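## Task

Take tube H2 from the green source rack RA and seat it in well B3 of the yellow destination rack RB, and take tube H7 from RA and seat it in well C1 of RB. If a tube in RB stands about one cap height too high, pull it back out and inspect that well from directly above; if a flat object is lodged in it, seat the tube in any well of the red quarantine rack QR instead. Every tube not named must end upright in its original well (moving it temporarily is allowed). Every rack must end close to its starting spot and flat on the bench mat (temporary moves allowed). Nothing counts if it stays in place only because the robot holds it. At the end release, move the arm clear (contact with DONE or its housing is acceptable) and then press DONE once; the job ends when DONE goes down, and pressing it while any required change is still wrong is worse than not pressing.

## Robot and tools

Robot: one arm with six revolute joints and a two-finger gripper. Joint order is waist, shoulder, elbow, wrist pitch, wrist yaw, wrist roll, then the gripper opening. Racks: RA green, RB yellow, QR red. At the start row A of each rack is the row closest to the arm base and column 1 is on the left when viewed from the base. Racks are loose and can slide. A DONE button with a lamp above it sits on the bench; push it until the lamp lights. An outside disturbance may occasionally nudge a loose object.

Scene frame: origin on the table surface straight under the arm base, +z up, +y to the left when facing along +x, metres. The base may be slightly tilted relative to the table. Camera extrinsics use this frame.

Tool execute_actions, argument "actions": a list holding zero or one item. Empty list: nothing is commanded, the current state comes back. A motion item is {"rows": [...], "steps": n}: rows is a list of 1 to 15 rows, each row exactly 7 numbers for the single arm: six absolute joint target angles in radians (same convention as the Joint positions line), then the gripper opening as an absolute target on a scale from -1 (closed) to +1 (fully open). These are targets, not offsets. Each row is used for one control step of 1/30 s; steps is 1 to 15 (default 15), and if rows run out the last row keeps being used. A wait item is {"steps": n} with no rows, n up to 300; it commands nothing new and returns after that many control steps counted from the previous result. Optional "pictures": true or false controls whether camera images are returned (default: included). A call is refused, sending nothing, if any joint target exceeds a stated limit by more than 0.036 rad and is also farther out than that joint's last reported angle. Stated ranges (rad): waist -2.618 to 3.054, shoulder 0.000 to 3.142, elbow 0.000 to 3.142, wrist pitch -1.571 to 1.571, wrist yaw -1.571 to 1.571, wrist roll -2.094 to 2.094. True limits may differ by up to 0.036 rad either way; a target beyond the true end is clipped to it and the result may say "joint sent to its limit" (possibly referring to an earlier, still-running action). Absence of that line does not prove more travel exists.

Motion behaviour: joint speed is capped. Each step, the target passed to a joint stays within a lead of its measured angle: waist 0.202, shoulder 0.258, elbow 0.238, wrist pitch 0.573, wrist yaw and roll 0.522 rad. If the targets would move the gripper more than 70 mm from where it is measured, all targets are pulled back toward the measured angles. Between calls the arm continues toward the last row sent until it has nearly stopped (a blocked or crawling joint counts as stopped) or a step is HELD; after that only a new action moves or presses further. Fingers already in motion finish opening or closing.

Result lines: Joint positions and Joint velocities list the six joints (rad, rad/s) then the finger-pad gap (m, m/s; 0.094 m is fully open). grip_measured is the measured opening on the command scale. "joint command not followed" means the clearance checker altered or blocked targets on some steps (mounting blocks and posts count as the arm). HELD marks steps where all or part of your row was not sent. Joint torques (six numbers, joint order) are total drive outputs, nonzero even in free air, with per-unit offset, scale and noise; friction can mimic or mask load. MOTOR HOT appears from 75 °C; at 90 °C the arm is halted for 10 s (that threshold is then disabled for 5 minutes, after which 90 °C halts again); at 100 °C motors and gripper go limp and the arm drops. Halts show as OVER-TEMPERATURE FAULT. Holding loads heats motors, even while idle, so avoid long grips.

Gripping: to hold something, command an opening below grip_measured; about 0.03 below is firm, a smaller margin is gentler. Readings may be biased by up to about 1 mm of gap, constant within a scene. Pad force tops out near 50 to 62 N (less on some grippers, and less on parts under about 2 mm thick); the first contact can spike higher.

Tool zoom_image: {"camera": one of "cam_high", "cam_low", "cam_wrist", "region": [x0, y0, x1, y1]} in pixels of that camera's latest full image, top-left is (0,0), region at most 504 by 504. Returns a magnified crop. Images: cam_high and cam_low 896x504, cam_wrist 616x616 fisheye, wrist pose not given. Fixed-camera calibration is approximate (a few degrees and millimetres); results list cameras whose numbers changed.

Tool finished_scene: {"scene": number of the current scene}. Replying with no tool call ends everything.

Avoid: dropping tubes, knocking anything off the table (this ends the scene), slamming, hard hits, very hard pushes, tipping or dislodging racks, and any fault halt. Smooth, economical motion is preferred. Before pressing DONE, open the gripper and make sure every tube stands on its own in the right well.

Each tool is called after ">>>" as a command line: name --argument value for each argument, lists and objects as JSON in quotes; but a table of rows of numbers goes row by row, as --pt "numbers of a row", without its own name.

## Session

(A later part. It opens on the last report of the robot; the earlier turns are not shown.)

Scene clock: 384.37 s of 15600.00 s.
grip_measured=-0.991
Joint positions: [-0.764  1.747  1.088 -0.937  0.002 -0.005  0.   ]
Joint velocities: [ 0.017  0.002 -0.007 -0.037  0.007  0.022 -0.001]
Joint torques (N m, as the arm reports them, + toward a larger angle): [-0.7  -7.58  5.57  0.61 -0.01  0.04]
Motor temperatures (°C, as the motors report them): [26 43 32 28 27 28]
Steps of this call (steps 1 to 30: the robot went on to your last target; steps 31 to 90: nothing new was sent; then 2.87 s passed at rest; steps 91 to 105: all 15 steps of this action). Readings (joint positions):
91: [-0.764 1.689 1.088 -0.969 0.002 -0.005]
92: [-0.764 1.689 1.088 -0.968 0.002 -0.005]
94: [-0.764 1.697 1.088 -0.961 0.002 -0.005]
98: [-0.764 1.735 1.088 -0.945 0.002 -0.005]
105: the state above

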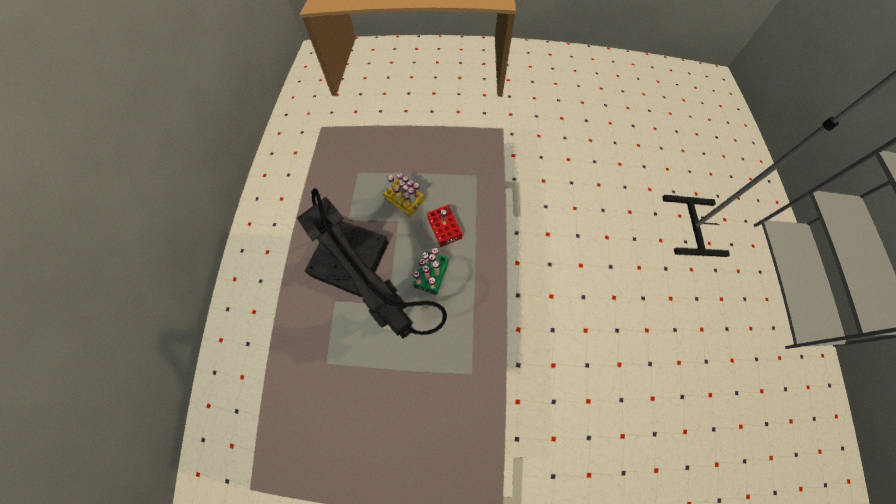

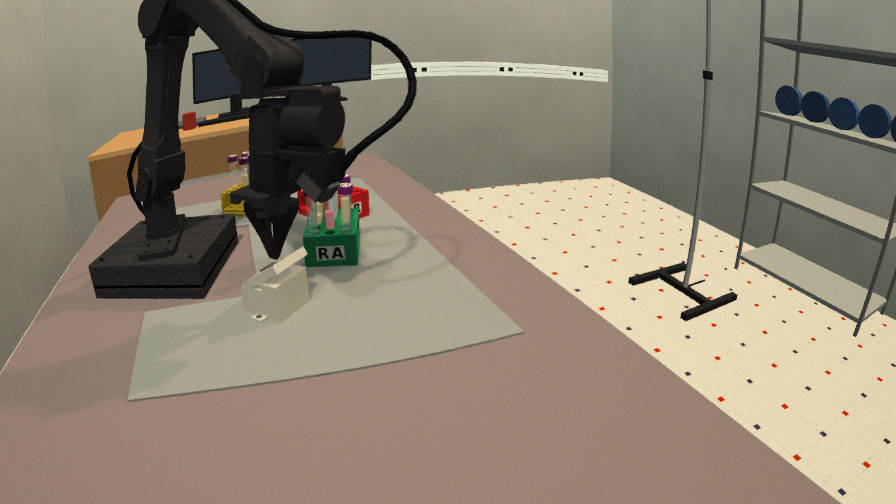

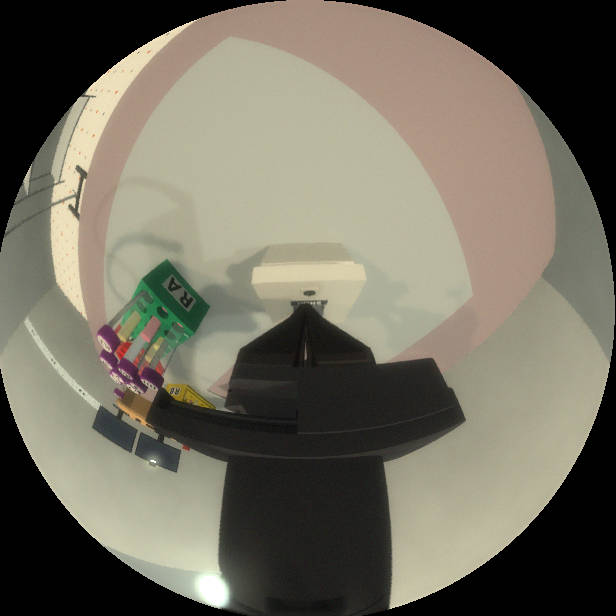

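>>> execute_actions --actions '[{"rows":[[-0.77,1.74,1.09,-0.96,0,0,-1],[-0.77,1.74,1.09,-0.98,0,0,-1],[-0.77,1.74,1.09,-0.985,0,0,-1],[-0.77,1.74,1.09,-0.985,0,0,-1],[-0.77,1.74,1.09,-0.985,0,0,-1],[-0.77,1.75,1.09,-0.985,0,0,-1],[-0.77,1.755,1.09,-0.985,0,0,-1],[-0.77,1.76,1.09,-0.985,0,0,-1],[-0.77,1.765,1.09,-0.985,0,0,-1]],"steps":15}]'

>>> zoom_image --camera "cam_low" --region '[220,200,340,320]'

Scene clock: 387.80 s of 15600.00 s.
grip_measured=-0.991
Joint positions: [-0.764  1.767  1.088 -0.974  0.002 -0.005  0.   ]
Joint velocities: [-0.002  0.012  0.007 -0.022  0.081  0.007 -0.001]
Joint torques (N m, as the arm reports them, + toward a larger angle): [-0.71 -7.18  5.41  0.25 -0.03  0.06]
Motor temperatures (°C, as the motors report them): [26 43 32 28 27 28]
Steps of this call (steps 1 to 15: the robot went on to your last target; steps 16 to 88: nothing new was sent; steps 89 to 103: all 15 steps of this action). Readings (joint positions):
89: [-0.764 1.747 1.088 -0.936 0.002 -0.005]
90: [-0.764 1.747 1.088 -0.940 0.002 -0.005]
92: [-0.764 1.747 1.088 -0.953 0.002 -0.005]
96: [-0.764 1.748 1.088 -0.968 0.002 -0.005]
103: the state above

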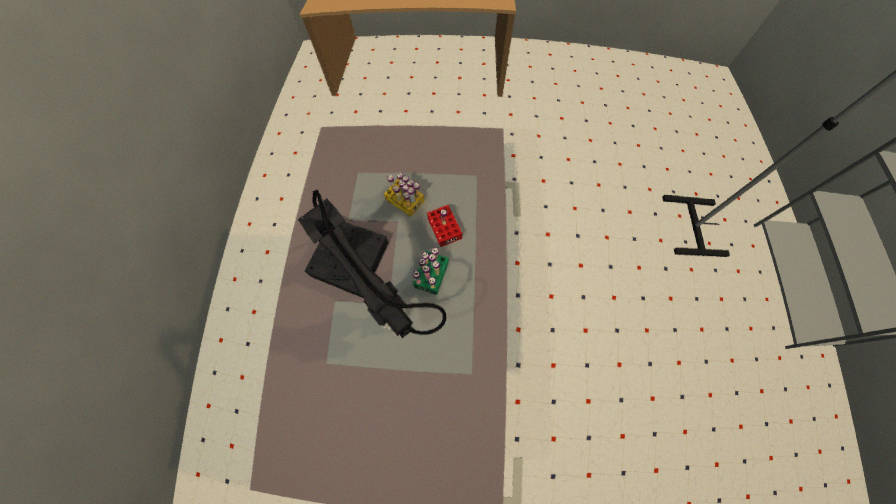

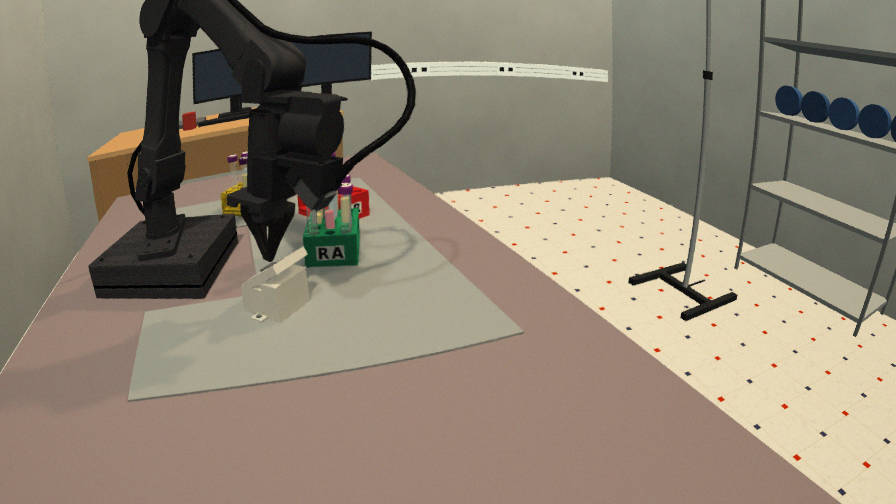

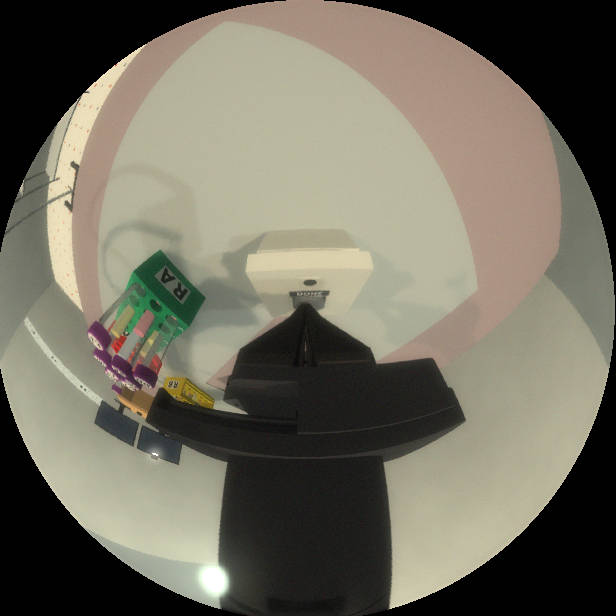

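Region (220, 200, 340, 320) of cam_low's 896x504 image, scaled by 4.200, with more detail than that image has.

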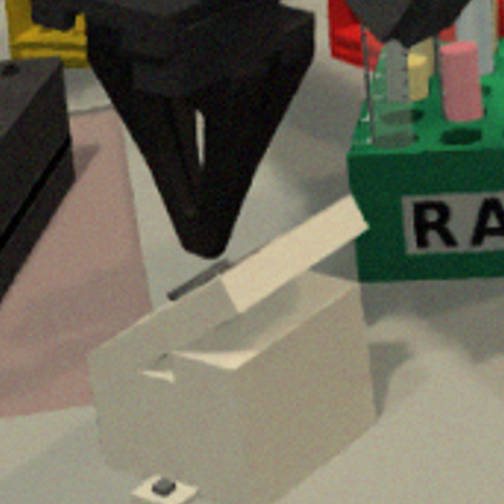

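>>> execute_actions --actions '[{"rows":[[-0.775,1.77,1.09,-0.96,0,0,-1],[-0.775,1.775,1.09,-0.95,0,0,-1],[-0.775,1.78,1.09,-0.945,0,0,-1],[-0.775,1.785,1.09,-0.94,0,0,-1],[-0.775,1.79,1.09,-0.94,0,0,-1],[-0.775,1.795,1.09,-0.935,0,0,-1],[-0.775,1.80,1.09,-0.935,0,0,-1],[-0.775,1.805,1.09,-0.93,0,0,-1],[-0.775,1.81,1.09,-0.93,0,0,-1]],"steps":15}]'

>>> zoom_image --camera "cam_low" --region '[220,200,340,320]'

Scene clock: 390.80 s of 15600.00 s.
grip_measured=-0.991
Joint positions: [-0.764  1.79   1.088 -0.967  0.002 -0.005  0.   ]
Joint velocities: [ 0.007  0.007 -0.007  0.007 -0.022  0.007  0.   ]
Joint torques (N m, as the arm reports them, + toward a larger angle): no reading
Motor temperatures (°C, as the motors report them): [26 42 31 27 27 28]
The task's run ended inside this call: 4 steps that you had sent did not run.
Steps of this call (steps 1 to 15: the robot went on to your last target; steps 16 to 79: nothing new was sent; steps 80 to 90: the first 11 steps of this action). Readings (joint positions):
80: [-0.764 1.767 1.088 -0.975 0.002 -0.005]
81: [-0.764 1.767 1.088 -0.975 0.002 -0.005]
83: [-0.764 1.771 1.088 -0.973 0.002 -0.005]
87: [-0.764 1.783 1.088 -0.969 0.002 -0.005]
90: [-0.764 1.789 1.088 -0.967 0.002 -0.005]
The task's run has ended: the event that ends the task has happened. This ends this scene only. If you have not yet called finished_scene for this scene, call it to go on to the next scene.

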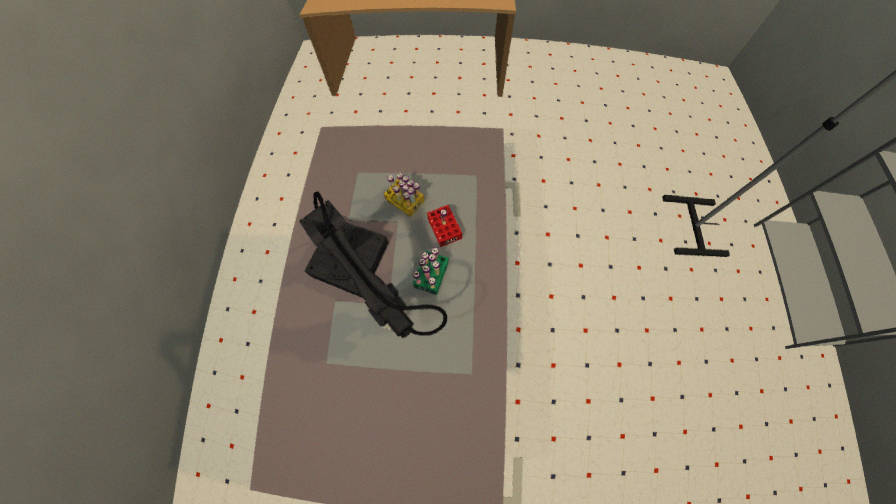

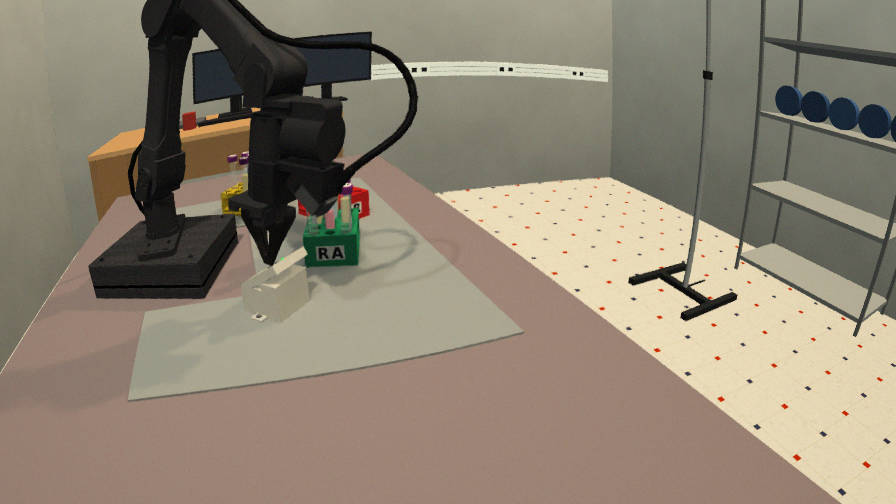

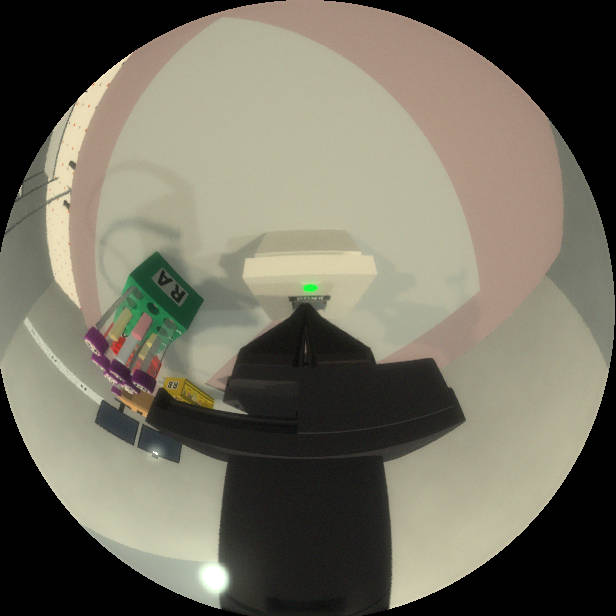

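This scene is finished. If you have not yet called finished_scene for this scene, call it to go on to the next scene.

>>> finished_scene --scene 1

The scene is finished: the task was done.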